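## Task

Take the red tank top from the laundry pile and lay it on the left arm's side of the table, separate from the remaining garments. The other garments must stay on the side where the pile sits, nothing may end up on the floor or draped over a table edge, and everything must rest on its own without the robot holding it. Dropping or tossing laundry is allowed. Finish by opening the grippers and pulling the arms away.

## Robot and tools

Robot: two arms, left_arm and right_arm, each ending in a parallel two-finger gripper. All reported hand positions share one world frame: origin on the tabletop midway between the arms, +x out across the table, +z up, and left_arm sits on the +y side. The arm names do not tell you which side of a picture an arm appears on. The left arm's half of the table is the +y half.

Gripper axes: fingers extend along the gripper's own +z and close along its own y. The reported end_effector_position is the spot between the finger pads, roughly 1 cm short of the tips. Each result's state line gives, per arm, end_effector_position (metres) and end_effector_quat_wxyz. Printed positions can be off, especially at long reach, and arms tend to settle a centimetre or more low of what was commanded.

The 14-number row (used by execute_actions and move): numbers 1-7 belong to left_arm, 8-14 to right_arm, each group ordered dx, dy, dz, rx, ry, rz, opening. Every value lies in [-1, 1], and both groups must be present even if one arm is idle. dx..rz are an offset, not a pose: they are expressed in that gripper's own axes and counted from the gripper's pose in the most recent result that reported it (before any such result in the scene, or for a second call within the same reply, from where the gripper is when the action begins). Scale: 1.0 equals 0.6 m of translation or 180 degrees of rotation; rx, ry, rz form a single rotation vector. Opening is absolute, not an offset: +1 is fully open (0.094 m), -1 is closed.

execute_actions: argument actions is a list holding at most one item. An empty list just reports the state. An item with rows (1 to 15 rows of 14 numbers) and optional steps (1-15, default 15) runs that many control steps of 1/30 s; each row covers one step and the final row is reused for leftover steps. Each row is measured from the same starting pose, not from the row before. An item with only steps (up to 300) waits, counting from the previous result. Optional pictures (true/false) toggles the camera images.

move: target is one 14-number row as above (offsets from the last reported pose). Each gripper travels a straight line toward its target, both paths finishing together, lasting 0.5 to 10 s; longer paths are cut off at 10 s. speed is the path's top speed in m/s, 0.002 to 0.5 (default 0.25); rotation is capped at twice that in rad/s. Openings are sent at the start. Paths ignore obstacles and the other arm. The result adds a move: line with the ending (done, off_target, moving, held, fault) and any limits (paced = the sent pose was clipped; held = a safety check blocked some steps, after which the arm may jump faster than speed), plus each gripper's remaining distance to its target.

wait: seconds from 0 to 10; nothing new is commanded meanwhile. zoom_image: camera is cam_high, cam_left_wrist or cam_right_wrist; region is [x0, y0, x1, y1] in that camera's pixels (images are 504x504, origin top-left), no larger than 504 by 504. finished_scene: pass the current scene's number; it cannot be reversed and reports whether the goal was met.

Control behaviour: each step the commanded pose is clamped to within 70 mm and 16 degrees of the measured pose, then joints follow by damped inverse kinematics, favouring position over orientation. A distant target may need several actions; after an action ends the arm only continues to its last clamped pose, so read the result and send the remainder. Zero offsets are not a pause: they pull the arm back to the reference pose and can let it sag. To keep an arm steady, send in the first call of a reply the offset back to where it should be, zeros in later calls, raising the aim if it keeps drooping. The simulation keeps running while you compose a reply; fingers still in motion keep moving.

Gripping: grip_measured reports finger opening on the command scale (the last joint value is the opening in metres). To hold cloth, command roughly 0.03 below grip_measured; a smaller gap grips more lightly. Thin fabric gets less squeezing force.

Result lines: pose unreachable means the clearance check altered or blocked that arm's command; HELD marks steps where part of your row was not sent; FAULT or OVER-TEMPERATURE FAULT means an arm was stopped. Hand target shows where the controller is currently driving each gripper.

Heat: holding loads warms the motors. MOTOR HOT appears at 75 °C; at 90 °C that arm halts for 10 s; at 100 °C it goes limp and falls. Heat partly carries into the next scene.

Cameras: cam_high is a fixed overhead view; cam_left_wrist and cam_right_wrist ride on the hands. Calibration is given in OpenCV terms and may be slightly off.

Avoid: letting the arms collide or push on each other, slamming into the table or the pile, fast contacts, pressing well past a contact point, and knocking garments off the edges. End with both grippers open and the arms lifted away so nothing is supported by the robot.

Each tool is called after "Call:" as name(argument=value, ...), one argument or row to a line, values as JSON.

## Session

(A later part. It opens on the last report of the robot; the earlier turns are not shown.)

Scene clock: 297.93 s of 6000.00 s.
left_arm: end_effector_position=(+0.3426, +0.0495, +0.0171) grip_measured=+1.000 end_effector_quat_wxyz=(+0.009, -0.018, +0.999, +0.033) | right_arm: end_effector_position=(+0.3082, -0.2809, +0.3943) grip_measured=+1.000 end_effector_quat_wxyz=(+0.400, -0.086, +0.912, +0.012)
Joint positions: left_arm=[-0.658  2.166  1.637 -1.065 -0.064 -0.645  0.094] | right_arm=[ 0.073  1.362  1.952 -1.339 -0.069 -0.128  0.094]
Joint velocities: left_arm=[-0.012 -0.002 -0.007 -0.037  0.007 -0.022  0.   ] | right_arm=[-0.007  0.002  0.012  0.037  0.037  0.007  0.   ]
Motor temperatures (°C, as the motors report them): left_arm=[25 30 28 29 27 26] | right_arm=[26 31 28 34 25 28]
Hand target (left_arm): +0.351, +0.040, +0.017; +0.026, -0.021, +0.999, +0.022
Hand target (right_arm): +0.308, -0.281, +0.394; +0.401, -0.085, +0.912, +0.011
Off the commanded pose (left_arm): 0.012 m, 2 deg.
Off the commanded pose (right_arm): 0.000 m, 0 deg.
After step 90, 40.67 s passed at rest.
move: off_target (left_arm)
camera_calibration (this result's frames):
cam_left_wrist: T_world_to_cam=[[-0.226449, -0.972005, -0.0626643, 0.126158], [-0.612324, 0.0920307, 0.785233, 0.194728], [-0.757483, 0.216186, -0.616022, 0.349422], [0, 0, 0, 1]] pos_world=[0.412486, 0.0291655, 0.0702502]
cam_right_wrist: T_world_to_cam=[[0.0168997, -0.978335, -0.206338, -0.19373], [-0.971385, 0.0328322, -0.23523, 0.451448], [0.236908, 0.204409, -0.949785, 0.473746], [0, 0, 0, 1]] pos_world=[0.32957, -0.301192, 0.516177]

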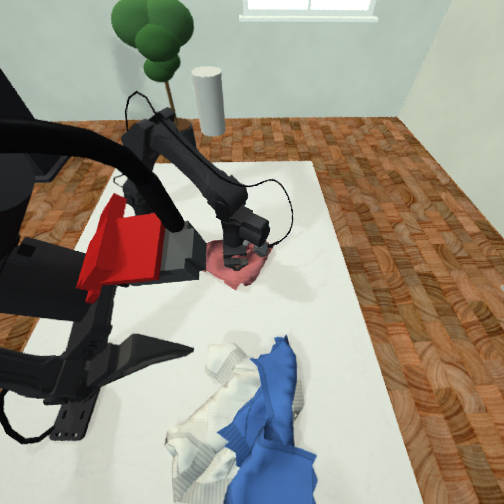

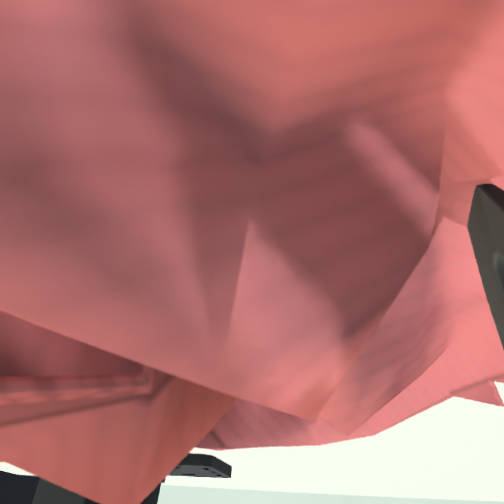

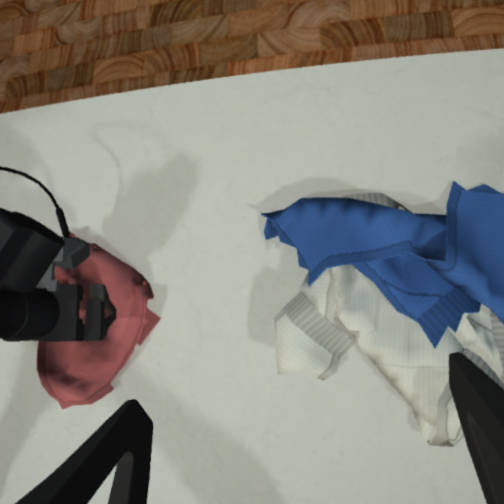

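The left gripper is down in the cloth. Closing now.

Call:
execute_actions(
  actions=[
    {"rows": [[0,0,0.006,0,0,0,-1, 0,0,0,0,0,0,1]], "steps": 15},
  ],
)

Scene clock: 301.30 s of 6000.00 s.
left_arm: end_effector_position=(+0.3424, +0.0500, +0.0161) grip_measured=-0.904 end_effector_quat_wxyz=(+0.008, -0.018, +0.999, +0.035) | right_arm: end_effector_position=(+0.3082, -0.2809, +0.3943) grip_measured=+1.000 end_effector_quat_wxyz=(+0.400, -0.086, +0.912, +0.012)
Joint positions: left_arm=[-0.658  2.169  1.637 -1.066 -0.066 -0.646  0.005] | right_arm=[ 0.073  1.362  1.952 -1.339 -0.069 -0.128  0.094]
Joint velocities: left_arm=[-0.007 -0.012  0.002 -0.095 -0.007 -0.007 -0.   ] | right_arm=[-0.002  0.002  0.012  0.022 -0.007  0.022  0.   ]
Motor temperatures (°C, as the motors report them): left_arm=[25 30 28 29 27 26] | right_arm=[26 31 28 34 25 28]
Hand target (left_arm): +0.343, +0.050, +0.014; +0.009, -0.018, +0.999, +0.033
Hand target (right_arm): +0.308, -0.281, +0.394; +0.400, -0.086, +0.912, +0.012
Off the commanded pose (left_arm): 0.003 m, 0 deg.
Off the commanded pose (right_arm): 0.000 m, 0 deg.
Steps of this call (steps 1 to 86: nothing new was sent; steps 87 to 101: all 15 steps of this action). Readings (end_effector_position):
87: left_arm (+0.3426, +0.0494, +0.0171) | right_arm (+0.3082, -0.2809, +0.3943)
88: left_arm (+0.3428, +0.0492, +0.0171) | right_arm (+0.3082, -0.2809, +0.3943)
90: left_arm (+0.3426, +0.0494, +0.0162) | right_arm (+0.3082, -0.2809, +0.3943)
94: left_arm (+0.3424, +0.0499, +0.0161) | right_arm (+0.3082, -0.2809, +0.3943)
101: the state above
camera_calibration (this result's frames):
cam_left_wrist: T_world_to_cam=[[-0.226237, -0.971854, -0.0657019, 0.12655], [-0.611017, 0.0890608, 0.786592, 0.195027], [-0.758601, 0.218101, -0.613968, 0.348805], [0, 0, 0, 1]] pos_world=[0.412398, 0.0295441, 0.0690628]
cam_right_wrist: T_world_to_cam=[[0.0168997, -0.978335, -0.206338, -0.19373], [-0.971385, 0.0328322, -0.23523, 0.451448], [0.236908, 0.204409, -0.949785, 0.473746], [0, 0, 0, 1]] pos_world=[0.32957, -0.301192, 0.516177]

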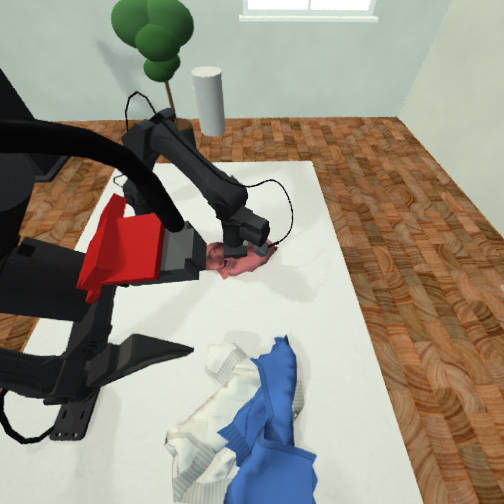

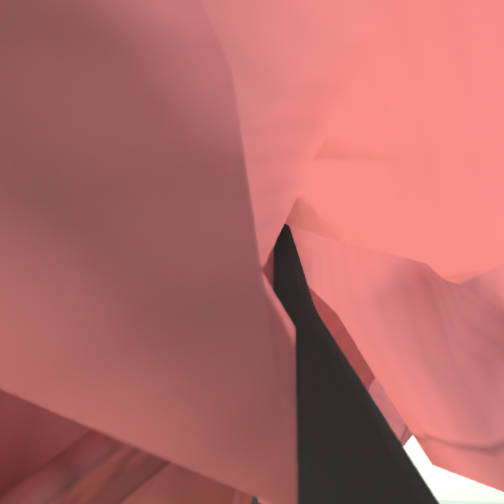

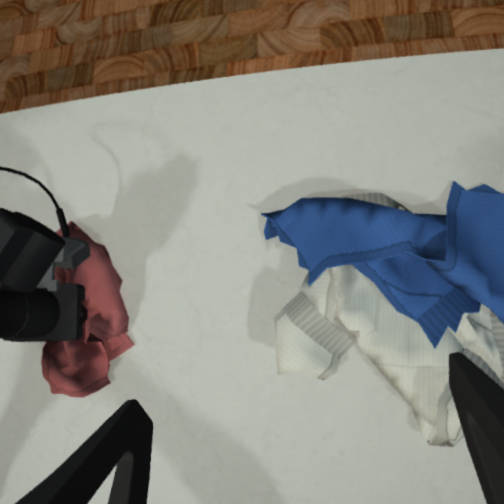

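Call:
move(
  target=[-0.1174, 0.5105, -0.1859, 0, 0, 0, -1, 0, 0, 0, 0, 0, 0, 1],
  speed=0.4,
)

Scene clock: 313.80 s of 6000.00 s.
left_arm: end_effector_position=(+0.3944, +0.3504, +0.1343) grip_measured=-0.904 end_effector_quat_wxyz=(-0.014, -0.025, +0.999, +0.031) | right_arm: end_effector_position=(+0.3082, -0.2809, +0.3943) grip_measured=+1.000 end_effector_quat_wxyz=(+0.400, -0.086, +0.912, +0.012)
Joint positions: left_arm=[ 0.122  2.099  2.001 -1.491 -0.065  0.12   0.005] | right_arm=[ 0.073  1.362  1.952 -1.339 -0.069 -0.128  0.094]
Joint velocities: left_arm=[ 0.007  0.002 -0.007 -0.022 -0.007 -0.051  0.   ] | right_arm=[-0.017 -0.022 -0.022 -0.007 -0.037  0.051  0.   ]
Motor temperatures (°C, as the motors report them): left_arm=[25 31 28 29 27 26] | right_arm=[26 30 28 34 25 28]
Hand target (left_arm): +0.401, +0.347, +0.149; +0.009, -0.018, +0.999, +0.029
Hand target (right_arm): +0.308, -0.281, +0.394; +0.400, -0.086, +0.912, +0.012
Off the commanded pose (left_arm): 0.016 m, 3 deg.
Off the commanded pose (right_arm): 0.000 m, 0 deg.
After step 90, 7.80 s passed at rest.
move: off_target (left_arm)
camera_calibration (this result's frames):
cam_left_wrist: T_world_to_cam=[[-0.212859, -0.975922, -0.0476203, 0.43173], [-0.577941, 0.0864586, 0.811486, 0.0915961], [-0.787829, 0.200254, -0.582429, 0.408872], [0, 0, 0, 1]] pos_world=[0.466956, 0.331538, 0.184369]
cam_right_wrist: T_world_to_cam=[[0.0168997, -0.978335, -0.206338, -0.19373], [-0.971385, 0.0328322, -0.23523, 0.451448], [0.236908, 0.204409, -0.949785, 0.473746], [0, 0, 0, 1]] pos_world=[0.32957, -0.301192, 0.516177]

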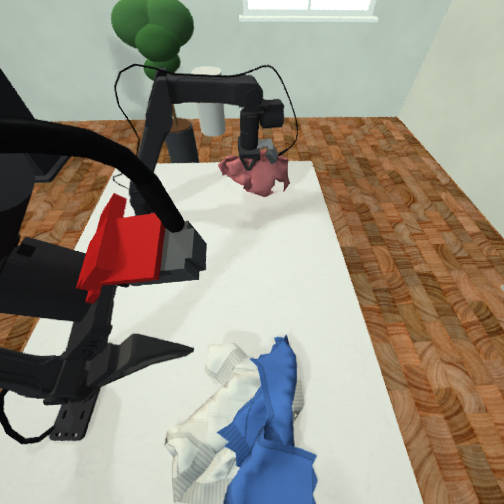

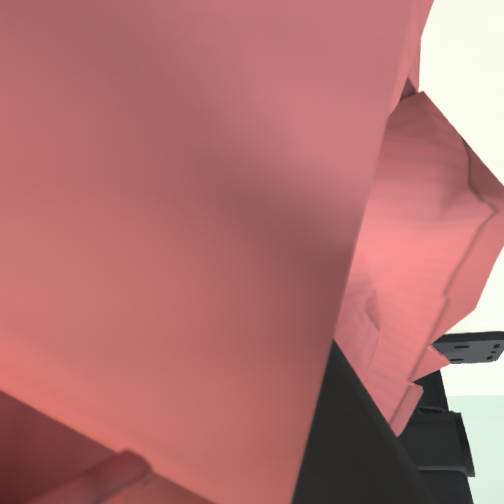

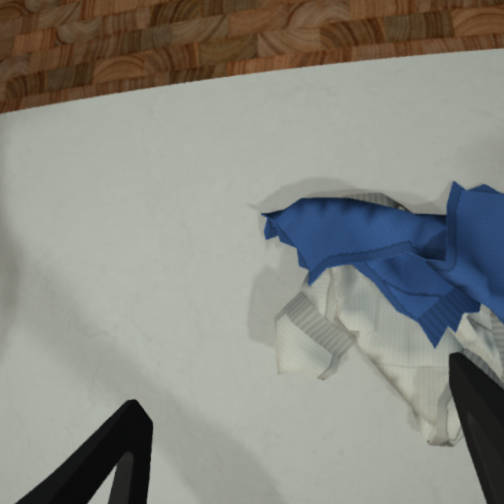

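Call:
execute_actions(
  actions=[
    {"rows": [[0,0,0,0,0,0,1, 0,0,0,0,0,0,1]], "steps": 12},
  ],
  pictures=false,
)

Call:
move(
  target=[0.05, -0.05, -0.35, 0, -0.15, 0, 1, 0, 0, 0, 0, 0, 0, 1],
  speed=0.35,
)

Scene clock: 319.53 s of 6000.00 s.
left_arm: end_effector_position=(+0.3940, +0.3503, +0.1343) grip_measured=+1.000 end_effector_quat_wxyz=(-0.015, -0.025, +0.999, +0.031) | right_arm: end_effector_position=(+0.3082, -0.2809, +0.3943) grip_measured=+1.000 end_effector_quat_wxyz=(+0.400, -0.086, +0.912, +0.012)
Joint positions: left_arm=[ 0.122  2.099  2.001 -1.493 -0.065  0.121  0.094] | right_arm=[ 0.073  1.362  1.952 -1.339 -0.069 -0.128  0.094]
Joint velocities: left_arm=[-0.007 -0.037  0.002  0.066 -0.051  0.095  0.   ] | right_arm=[-0.002 -0.012  0.012  0.007 -0.037  0.007  0.   ]
Motor temperatures (°C, as the motors report them): left_arm=[25 31 28 28 27 26] | right_arm=[26 30 27 35 25 28]
Hand target (left_arm): +0.394, +0.350, +0.134; -0.014, -0.026, +0.999, +0.031
Hand target (right_arm): +0.308, -0.281, +0.394; +0.400, -0.086, +0.912, +0.012
Off the commanded pose (left_arm): 0.000 m, 0 deg.
Off the commanded pose (right_arm): 0.000 m, 0 deg.
Steps of this call (steps 1 to 160: nothing new was sent; steps 161 to 172: all 12 steps of this action). Readings (end_effector_position):
161: left_arm (+0.3940, +0.3503, +0.1343) | right_arm (+0.3082, -0.2809, +0.3943)
162: left_arm (+0.3940, +0.3503, +0.1343) | right_arm (+0.3082, -0.2809, +0.3943)
164: left_arm (+0.3940, +0.3503, +0.1343) | right_arm (+0.3082, -0.2809, +0.3943)
168: left_arm (+0.3940, +0.3503, +0.1343) | right_arm (+0.3082, -0.2809, +0.3943)
172: the state above

Scene clock: 320.90 s of 6000.00 s.
left_arm: end_effector_position=(+0.3701, +0.3093, +0.3316) grip_measured=+1.000 end_effector_quat_wxyz=(+0.244, -0.012, +0.969, +0.041) | right_arm: end_effector_position=(+0.3082, -0.2809, +0.3943) grip_measured=+1.000 end_effector_quat_wxyz=(+0.400, -0.086, +0.912, +0.012)
Joint positions: left_arm=[ 0.031  1.737  2.241 -1.577 -0.048  0.067  0.094] | right_arm=[ 0.073  1.362  1.952 -1.339 -0.069 -0.128  0.094]
Joint velocities: left_arm=[ 0.002  0.007 -0.022  0.037 -0.007 -0.037  0.   ] | right_arm=[ 0.012 -0.017 -0.007 -0.007 -0.022  0.066  0.   ]
Motor temperatures (°C, as the motors report them): left_arm=[25 31 28 28 27 26] | right_arm=[26 30 27 35 25 28]
Hand target (left_arm): +0.370, +0.306, +0.340; +0.257, -0.015, +0.966, +0.037
Hand target (right_arm): +0.308, -0.281, +0.394; +0.400, -0.086, +0.912, +0.012
Off the commanded pose (left_arm): 0.012 m, 3 deg.
Off the commanded pose (right_arm): 0.000 m, 0 deg.
joint sent to its limit (left arm) — the command would take joint 4 (wrist pitch) past its lower limit, so that joint was sent only as far as its limit.
move: off_target (left_arm)
camera_calibration (this result's frames):
cam_left_wrist: T_world_to_cam=[[-0.190431, -0.962999, -0.190707, 0.430965], [-0.901464, 0.0946156, 0.422387, 0.16726], [-0.388714, 0.252351, -0.886127, 0.449689], [0, 0, 0, 1]] pos_world=[0.407648, 0.285714, 0.410021]
cam_right_wrist: T_world_to_cam=[[0.0168997, -0.978335, -0.206338, -0.19373], [-0.971385, 0.0328322, -0.23523, 0.451448], [0.236908, 0.204409, -0.949785, 0.473746], [0, 0, 0, 1]] pos_world=[0.32957, -0.301192, 0.516177]

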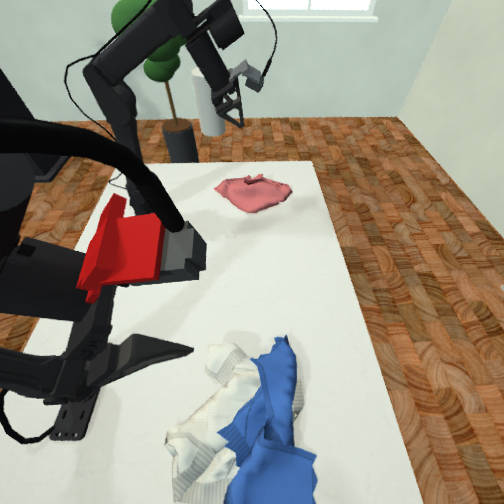

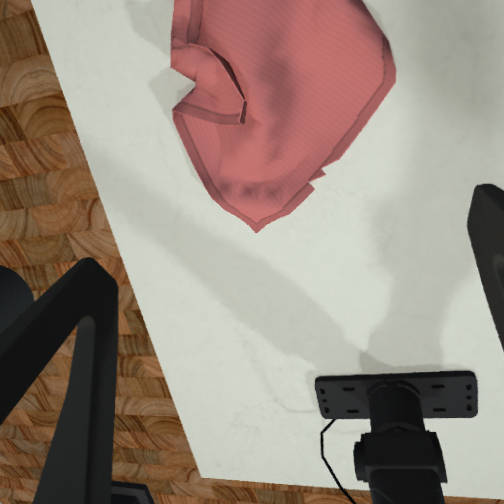

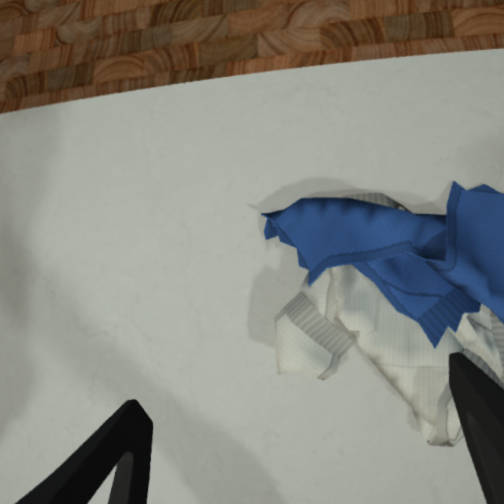

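Call:
move(
  target=[0, 0, 0, 0, 0, 0, 1, 0.0368, -0.2462, -0.0227, 0, 0, 0, 1],
  speed=0.4,
)

Scene clock: 332.70 s of 6000.00 s.
left_arm: end_effector_position=(+0.3700, +0.3093, +0.3315) grip_measured=+1.000 end_effector_quat_wxyz=(+0.244, -0.014, +0.969, +0.041) | right_arm: end_effector_position=(+0.3054, -0.4343, +0.3902) grip_measured=+1.000 end_effector_quat_wxyz=(+0.395, -0.085, +0.915, -0.001)
Joint positions: left_arm=[ 0.031  1.737  2.241 -1.577 -0.048  0.065  0.094] | right_arm=[-0.617  1.57   2.158 -1.501 -0.519 -0.666  0.094]
Joint velocities: left_arm=[-0.002 -0.012 -0.007 -0.022  0.007 -0.022  0.   ] | right_arm=[ 0.007  0.012 -0.002 -0.022  0.037  0.007  0.   ]
Motor temperatures (°C, as the motors report them): left_arm=[25 30 28 29 27 26] | right_arm=[26 30 27 35 25 28]
Hand target (left_arm): +0.370, +0.309, +0.332; +0.244, -0.013, +0.969, +0.041
Hand target (right_arm): +0.307, -0.434, +0.392; +0.398, -0.088, +0.913, +0.005
Off the commanded pose (left_arm): 0.000 m, 0 deg.
Off the commanded pose (right_arm): 0.006 m, 2 deg.
After step 90, 7.47 s passed at rest.
move: done
camera_calibration (this result's frames):
cam_left_wrist: T_world_to_cam=[[-0.18853, -0.96359, -0.189604, 0.430048], [-0.901576, 0.0932727, 0.422447, 0.167641], [-0.389381, 0.250587, -0.886334, 0.45048], [0, 0, 0, 1]] pos_world=[0.407627, 0.28587, 0.409995]
cam_right_wrist: T_world_to_cam=[[0.00287401, -0.982975, -0.183716, -0.351191], [-0.973008, 0.0396446, -0.22734, 0.453236], [0.230753, 0.179411, -0.956329, 0.495496], [0, 0, 0, 1]] pos_world=[0.327674, -0.452077, 0.512377]

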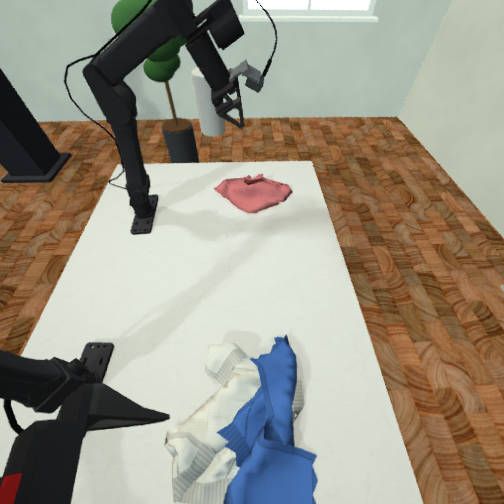

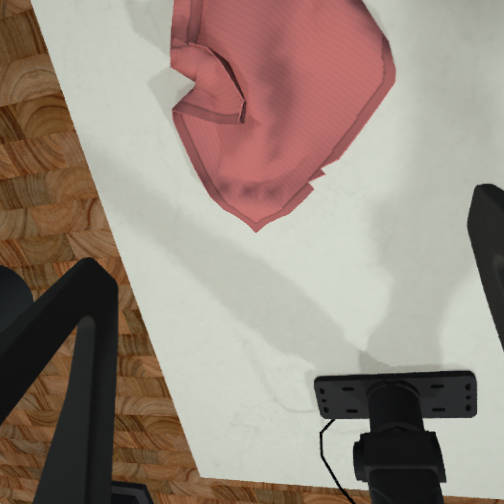

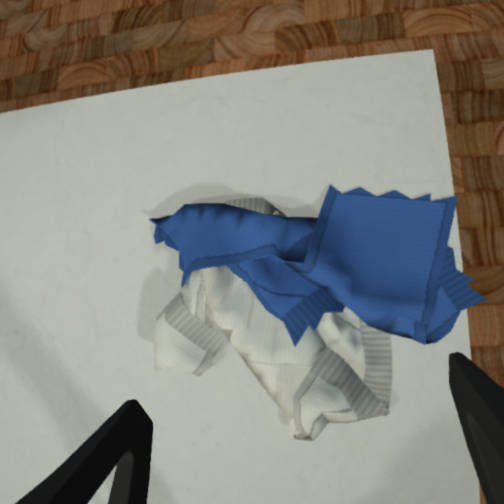

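Call:
zoom_image(
  camera="cam_right_wrist",
  region=[300, 150, 504, 380],
)

Region (300, 150, 504, 380) of cam_right_wrist's 504x504 image, scaled by 2.191, with more detail than that image has; it fills the left 447 columns of this view, and the rest is white.

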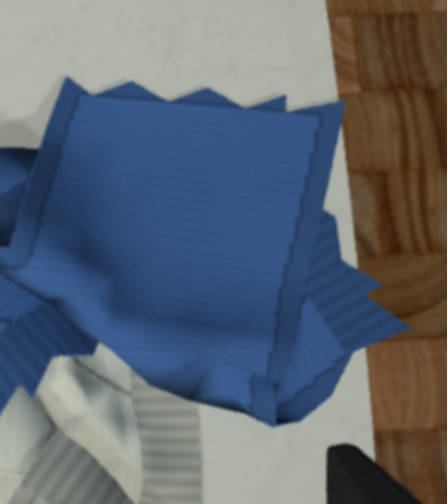

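Call:
move(
  target=[0, 0, 0, 0, 0, 0, 1, 0.2181, -0.2075, 0.4467, -0.0007, 0.2585, 0.0556, 1],
  speed=0.4,
)

Scene clock: 382.87 s of 6000.00 s.
left_arm: end_effector_position=(+0.3700, +0.3093, +0.3315) grip_measured=+1.000 end_effector_quat_wxyz=(+0.244, -0.014, +0.969, +0.041) | right_arm: end_effector_position=(+0.4232, -0.5572, +0.0974) grip_measured=+1.000 end_effector_quat_wxyz=(+0.044, +0.000, +0.999, -0.017)
Joint positions: left_arm=[ 0.031  1.737  2.241 -1.577 -0.048  0.065  0.094] | right_arm=[-0.495  2.535  2.6   -1.542 -0.016 -0.538  0.094]
Joint velocities: left_arm=[ 0.012  0.012 -0.012  0.037  0.022 -0.051  0.   ] | right_arm=[-0.012 -0.022 -0.002 -0.081 -0.051  0.037  0.   ]
Motor temperatures (°C, as the motors report them): left_arm=[25 30 28 29 27 26] | right_arm=[26 30 28 33 25 28]
Hand target (left_arm): +0.370, +0.309, +0.332; +0.244, -0.014, +0.969, +0.041
Hand target (right_arm): +0.426, -0.555, +0.111; +0.055, -0.001, +0.998, -0.028
Off the commanded pose (left_arm): 0.000 m, 0 deg.
Off the commanded pose (right_arm): 0.024 m, 5 deg.
joint sent to its limit (right arm) — the command would take joint 4 (wrist pitch) past its lower limit, so that joint was sent only as far as its limit.
After step 90, 45.50 s passed at rest.
move: off_target (right_arm)
camera_calibration (this result's frames):
cam_left_wrist: T_world_to_cam=[[-0.18853, -0.96359, -0.189604, 0.430048], [-0.901576, 0.0932727, 0.422447, 0.167641], [-0.389381, 0.250587, -0.886334, 0.45048], [0, 0, 0, 1]] pos_world=[0.407627, 0.28587, 0.409995]
cam_right_wrist: T_world_to_cam=[[-0.278735, -0.958759, -0.0555773, -0.40585], [-0.857559, 0.222428, 0.463809, 0.491816], [-0.432319, 0.176941, -0.88419, 0.48255], [0, 0, 0, 1]] pos_world=[0.517252, -0.583888, 0.176001]

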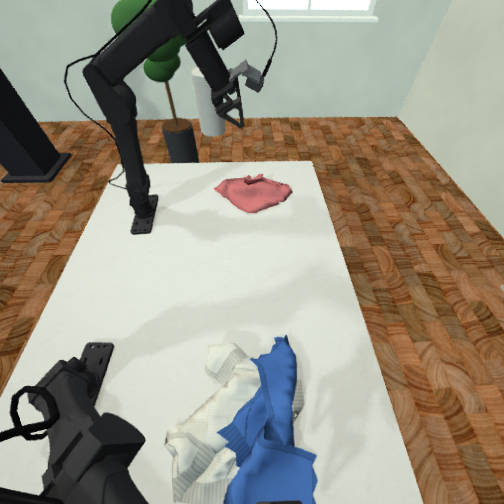

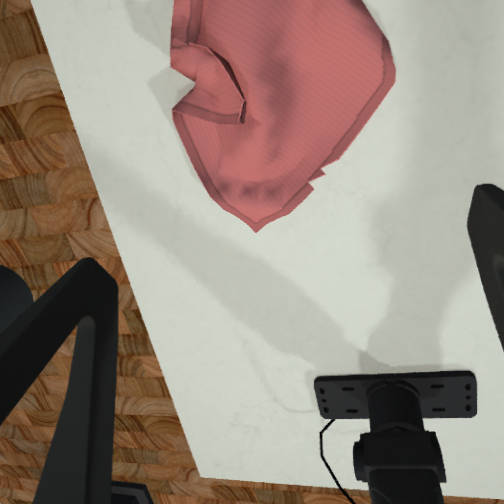

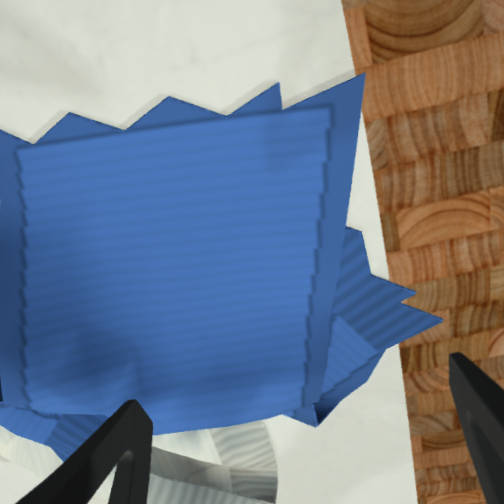

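Call:
move(
  target=[0, 0, 0, 0, 0, 0, 1, 0.0119, 0.0046, 0.1351, 0, 0, 0, 1],
  speed=0.15,
)

Scene clock: 398.43 s of 6000.00 s.
left_arm: end_effector_position=(+0.3700, +0.3093, +0.3315) grip_measured=+1.000 end_effector_quat_wxyz=(+0.244, -0.014, +0.969, +0.041) | right_arm: end_effector_position=(+0.4137, -0.5515, +0.0171) grip_measured=+1.000 end_effector_quat_wxyz=(+0.024, +0.000, +1.000, -0.005)
Joint positions: left_arm=[ 0.031  1.737  2.241 -1.577 -0.048  0.065  0.094] | right_arm=[-0.495  2.47   2.159 -1.214 -0.016 -0.539  0.094]
Joint velocities: left_arm=[ 0.007  0.002  0.002 -0.037  0.051 -0.022  0.   ] | right_arm=[-0.007  0.002 -0.007  0.051  0.022 -0.037  0.   ]
Motor temperatures (°C, as the motors report them): left_arm=[25 30 28 29 27 26] | right_arm=[26 36 28 31 25 28]
Hand target (left_arm): +0.370, +0.309, +0.332; +0.244, -0.014, +0.969, +0.041
Hand target (right_arm): +0.422, -0.556, +0.017; +0.043, +0.000, +0.999, -0.017
Off the commanded pose (left_arm): 0.000 m, 0 deg.
Off the commanded pose (right_arm): 0.011 m, 3 deg.
After step 90, 11.60 s passed at rest.
move: off_target (right_arm)
camera_calibration (this result's frames):
cam_left_wrist: T_world_to_cam=[[-0.18853, -0.96359, -0.189604, 0.430048], [-0.901576, 0.0932727, 0.422447, 0.167641], [-0.389381, 0.250587, -0.886334, 0.45048], [0, 0, 0, 1]] pos_world=[0.407627, 0.28587, 0.409995]
cam_right_wrist: T_world_to_cam=[[-0.280869, -0.957373, -0.0674572, -0.405665], [-0.838, 0.210371, 0.503488, 0.504239], [-0.467835, 0.197943, -0.861365, 0.432327], [0, 0, 0, 1]] pos_world=[0.510871, -0.580026, 0.0911477]

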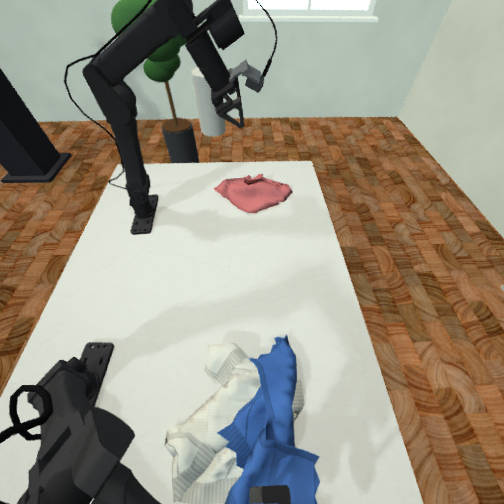

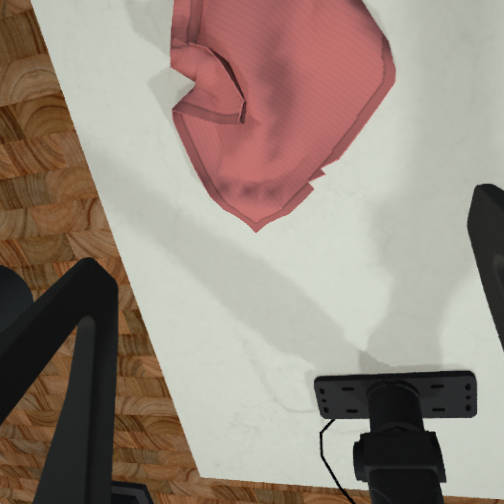

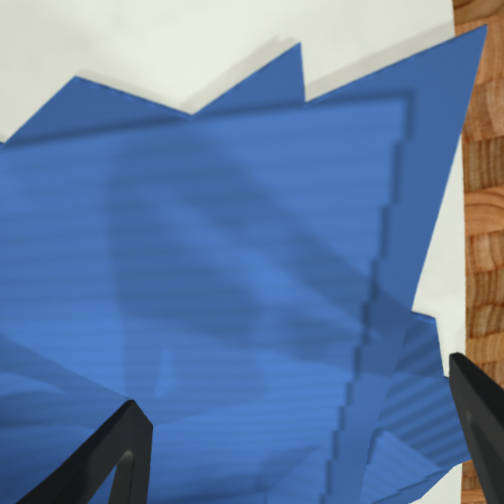

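Gripper is down on the blue piece. Closing to pinch it.

Call:
execute_actions(
  actions=[
    {"rows": [[0,0,0,0,0,0,1, 0,0,0.006,0,0,0,-1]], "steps": 15},
  ],
)

Scene clock: 400.87 s of 6000.00 s.
left_arm: end_effector_position=(+0.3700, +0.3093, +0.3315) grip_measured=+1.000 end_effector_quat_wxyz=(+0.244, -0.014, +0.969, +0.041) | right_arm: end_effector_position=(+0.4144, -0.5496, +0.0170) grip_measured=-0.980 end_effector_quat_wxyz=(+0.026, -0.000, +1.000, -0.001)
Joint positions: left_arm=[ 0.031  1.737  2.241 -1.577 -0.048  0.065  0.094] | right_arm=[-0.494  2.47   2.159 -1.215 -0.025 -0.539  0.001]
Joint velocities: left_arm=[ 0.007  0.002 -0.017 -0.081  0.022  0.007  0.   ] | right_arm=[-0.007  0.022 -0.007  0.037 -0.037 -0.022  0.001]
Motor temperatures (°C, as the motors report them): left_arm=[25 30 28 29 27 26] | right_arm=[26 36 28 31 25 28]
Hand target (left_arm): +0.370, +0.309, +0.332; +0.244, -0.014, +0.969, +0.041
Hand target (right_arm): +0.414, -0.551, +0.014; +0.024, +0.000, +1.000, -0.005
Off the commanded pose (left_arm): 0.000 m, 0 deg.
Off the commanded pose (right_arm): 0.004 m, 1 deg.
Steps of this call (steps 1 to 58: nothing new was sent; steps 59 to 73: all 15 steps of this action). Readings (end_effector_position):
59: left_arm (+0.3700, +0.3093, +0.3315) | right_arm (+0.4138, -0.5509, +0.0170)
60: left_arm (+0.3700, +0.3093, +0.3315) | right_arm (+0.4140, -0.5502, +0.0170)
62: left_arm (+0.3700, +0.3093, +0.3315) | right_arm (+0.4145, -0.5493, +0.0170)
66: left_arm (+0.3700, +0.3093, +0.3315) | right_arm (+0.4144, -0.5494, +0.0170)
73: the state above
camera_calibration (this result's frames):
cam_left_wrist: T_world_to_cam=[[-0.18853, -0.96359, -0.189604, 0.430048], [-0.901576, 0.0932727, 0.422447, 0.167641], [-0.389381, 0.250587, -0.886334, 0.45048], [0, 0, 0, 1]] pos_world=[0.407627, 0.28587, 0.409995]
cam_right_wrist: T_world_to_cam=[[-0.279433, -0.957042, -0.0773857, -0.403929], [-0.840149, 0.204692, 0.502246, 0.502233], [-0.46483, 0.20536, -0.861255, 0.435032], [0, 0, 0, 1]] pos_world=[0.511295, -0.578718, 0.0911699]

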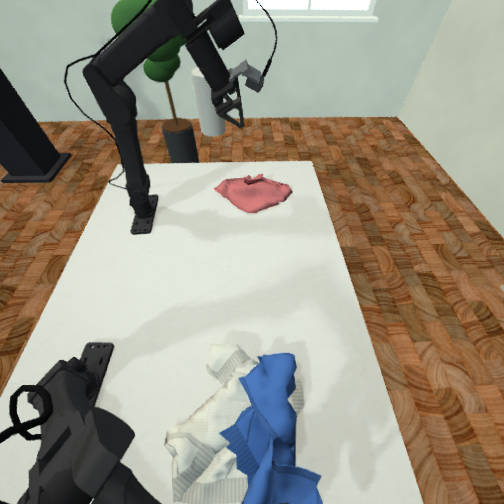

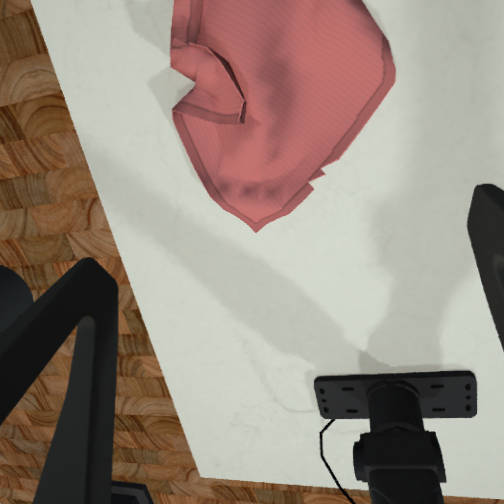

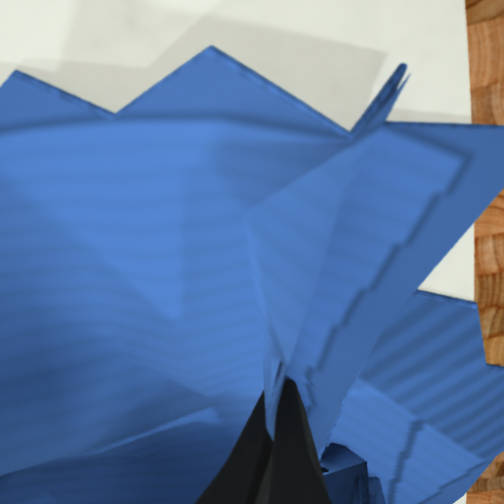

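Call:
move(
  target=[0, 0, 0, 0, 0, 0, 1, -0.0112, 0.2167, -0.055, 0, 0, 0, -1],
  speed=0.25,
)

Scene clock: 406.17 s of 6000.00 s.
left_arm: end_effector_position=(+0.3700, +0.3093, +0.3315) grip_measured=+1.000 end_effector_quat_wxyz=(+0.244, -0.014, +0.969, +0.041) | right_arm: end_effector_position=(+0.4203, -0.4150, +0.0451) grip_measured=-0.980 end_effector_quat_wxyz=(+0.014, -0.008, +1.000, +0.006)
Joint positions: left_arm=[ 0.031  1.737  2.241 -1.577 -0.048  0.065  0.094] | right_arm=[-0.22   2.254  1.895 -1.187 -0.019 -0.281  0.001]
Joint velocities: left_arm=[-0.002  0.007 -0.007 -0.037 -0.007 -0.007  0.   ] | right_arm=[-0.002  0.002  0.012 -0.066  0.081  0.007 -0.   ]
Motor temperatures (°C, as the motors report them): left_arm=[25 30 28 29 27 26] | right_arm=[26 37 28 31 25 28]
Hand target (left_arm): +0.370, +0.309, +0.332; +0.244, -0.014, +0.969, +0.041
Hand target (right_arm): +0.422, -0.418, +0.052; +0.027, -0.000, +1.000, +0.002
Off the commanded pose (left_arm): 0.000 m, 0 deg.
Off the commanded pose (right_arm): 0.007 m, 2 deg.
After step 90, 1.17 s passed at rest.
move: done
camera_calibration (this result's frames):
cam_left_wrist: T_world_to_cam=[[-0.18853, -0.96359, -0.189604, 0.430048], [-0.901576, 0.0932727, 0.422447, 0.167641], [-0.389381, 0.250587, -0.886334, 0.45048], [0, 0, 0, 1]] pos_world=[0.407627, 0.28587, 0.409995]
cam_right_wrist: T_world_to_cam=[[-0.266303, -0.960273, -0.083422, -0.277911], [-0.831383, 0.185038, 0.523988, 0.452793], [-0.487735, 0.208895, -0.84763, 0.444779], [0, 0, 0, 1]] pos_world=[0.51937, -0.443566, 0.116566]

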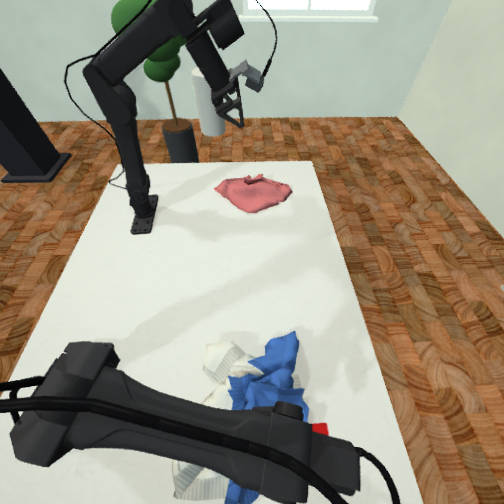

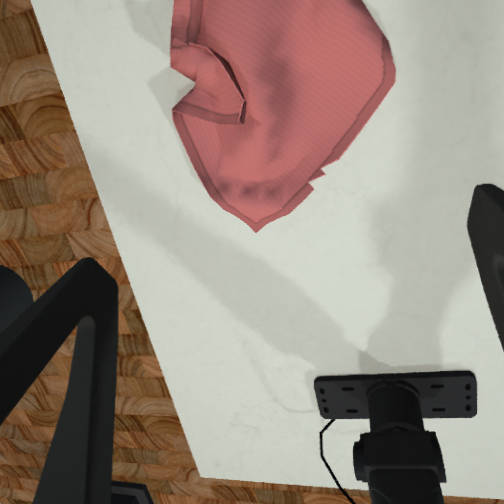

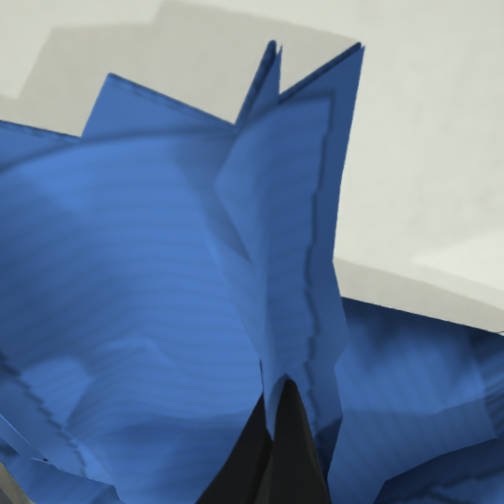

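Call:
execute_actions(
  actions=[
    {"rows": [[0,0,0,0,0,0,1, 0,0,0,0,0,0,1]], "steps": 12},
  ],
  pictures=false,
)

Call:
move(
  target=[0, 0, 0, 0, 0, 0, 1, 0.0195, -0.0597, -0.5351, 0, -0.15, 0, 1],
  speed=0.35,
)

Scene clock: 416.70 s of 6000.00 s.
left_arm: end_effector_position=(+0.3700, +0.3093, +0.3315) grip_measured=+1.000 end_effector_quat_wxyz=(+0.244, -0.014, +0.969, +0.041) | right_arm: end_effector_position=(+0.4204, -0.4151, +0.0451) grip_measured=+1.000 end_effector_quat_wxyz=(+0.014, -0.007, +1.000, +0.006)
Joint positions: left_arm=[ 0.031  1.737  2.241 -1.577 -0.048  0.065  0.094] | right_arm=[-0.22   2.254  1.895 -1.187 -0.019 -0.278  0.094]
Joint velocities: left_arm=[ 0.027 -0.002 -0.007  0.007  0.022 -0.022  0.   ] | right_arm=[-0.007 -0.002 -0.002 -0.11   0.007 -0.007  0.   ]
Motor temperatures (°C, as the motors report them): left_arm=[25 30 28 29 27 26] | right_arm=[26 37 28 30 25 28]
Hand target (left_arm): +0.370, +0.309, +0.332; +0.244, -0.014, +0.969, +0.041
Hand target (right_arm): +0.420, -0.415, +0.045; +0.014, -0.008, +1.000, +0.006
Off the commanded pose (left_arm): 0.000 m, 0 deg.
Off the commanded pose (right_arm): 0.000 m, 0 deg.
Steps of this call (steps 1 to 90: nothing new was sent; then 7.13 s passed at rest; steps 91 to 102: all 12 steps of this action). Readings (end_effector_position):
91: left_arm (+0.3700, +0.3093, +0.3315) | right_arm (+0.4204, -0.4151, +0.0451)
92: left_arm (+0.3700, +0.3093, +0.3315) | right_arm (+0.4204, -0.4151, +0.0451)
94: left_arm (+0.3700, +0.3093, +0.3315) | right_arm (+0.4204, -0.4151, +0.0451)
98: left_arm (+0.3700, +0.3093, +0.3315) | right_arm (+0.4204, -0.4151, +0.0451)
102: the state above

Scene clock: 418.47 s of 6000.00 s.
left_arm: end_effector_position=(+0.3700, +0.3093, +0.3315) grip_measured=+1.000 end_effector_quat_wxyz=(+0.244, -0.014, +0.969, +0.041) | right_arm: end_effector_position=(+0.4072, -0.4577, +0.3644) grip_measured=+1.000 end_effector_quat_wxyz=(+0.344, +0.004, +0.938, -0.036)
Joint positions: left_arm=[ 0.031  1.737  2.241 -1.577 -0.048  0.065  0.094] | right_arm=[-0.399  1.997  2.645 -1.54  -0.215 -0.359  0.094]
Joint velocities: left_arm=[ 0.002  0.012 -0.007  0.11  -0.051  0.066  0.   ] | right_arm=[ 0.012  0.012  0.002 -0.066  0.037 -0.051  0.   ]
Motor temperatures (°C, as the motors report them): left_arm=[25 30 28 29 27 26] | right_arm=[26 37 28 30 25 28]
Hand target (left_arm): +0.370, +0.309, +0.332; +0.244, -0.014, +0.969, +0.041
Hand target (right_arm): +0.404, -0.457, +0.368; +0.347, +0.004, +0.937, -0.032
Off the commanded pose (left_arm): 0.000 m, 0 deg.
Off the commanded pose (right_arm): 0.008 m, 13 deg.
joint sent to its limit (right arm) — the command would take joint 4 (wrist pitch) past its lower limit, so that joint was sent only as far as its limit.
move: off_target (right_arm)
camera_calibration (this result's frames):
cam_left_wrist: T_world_to_cam=[[-0.18853, -0.96359, -0.189604, 0.430048], [-0.901576, 0.0932727, 0.422447, 0.167641], [-0.389381, 0.250587, -0.886334, 0.45048], [0, 0, 0, 1]] pos_world=[0.407627, 0.28587, 0.409995]
cam_right_wrist: T_world_to_cam=[[-0.206139, -0.963692, -0.169722, -0.29036], [-0.965662, 0.228375, -0.123865, 0.59307], [0.158128, 0.13836, -0.977677, 0.470054], [0, 0, 0, 1]] pos_world=[0.438522, -0.480297, 0.483741]

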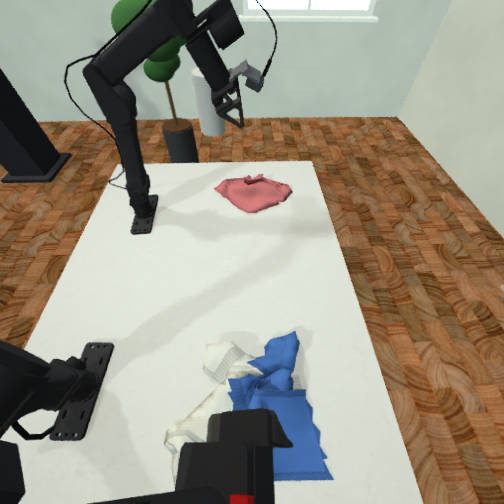

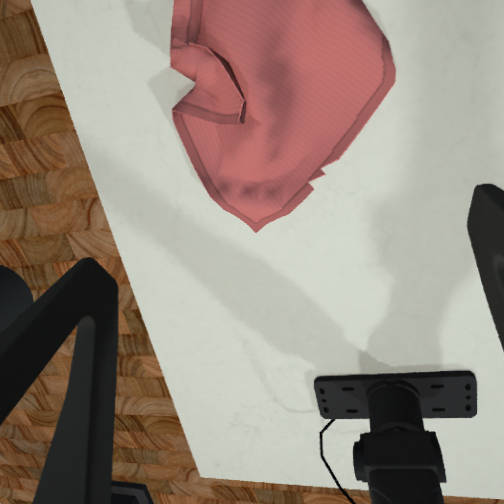

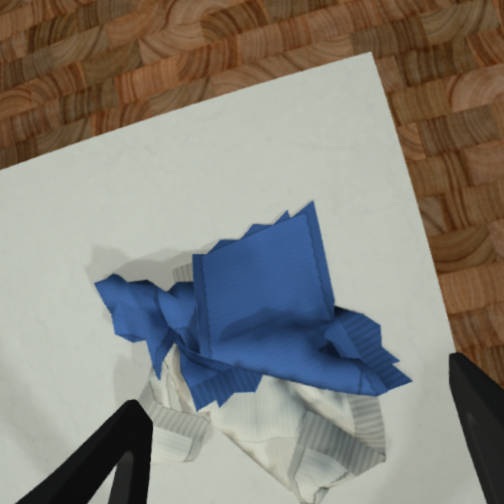

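Call:
finished_scene(
  scene=1,
)

The scene is finished: the task was done.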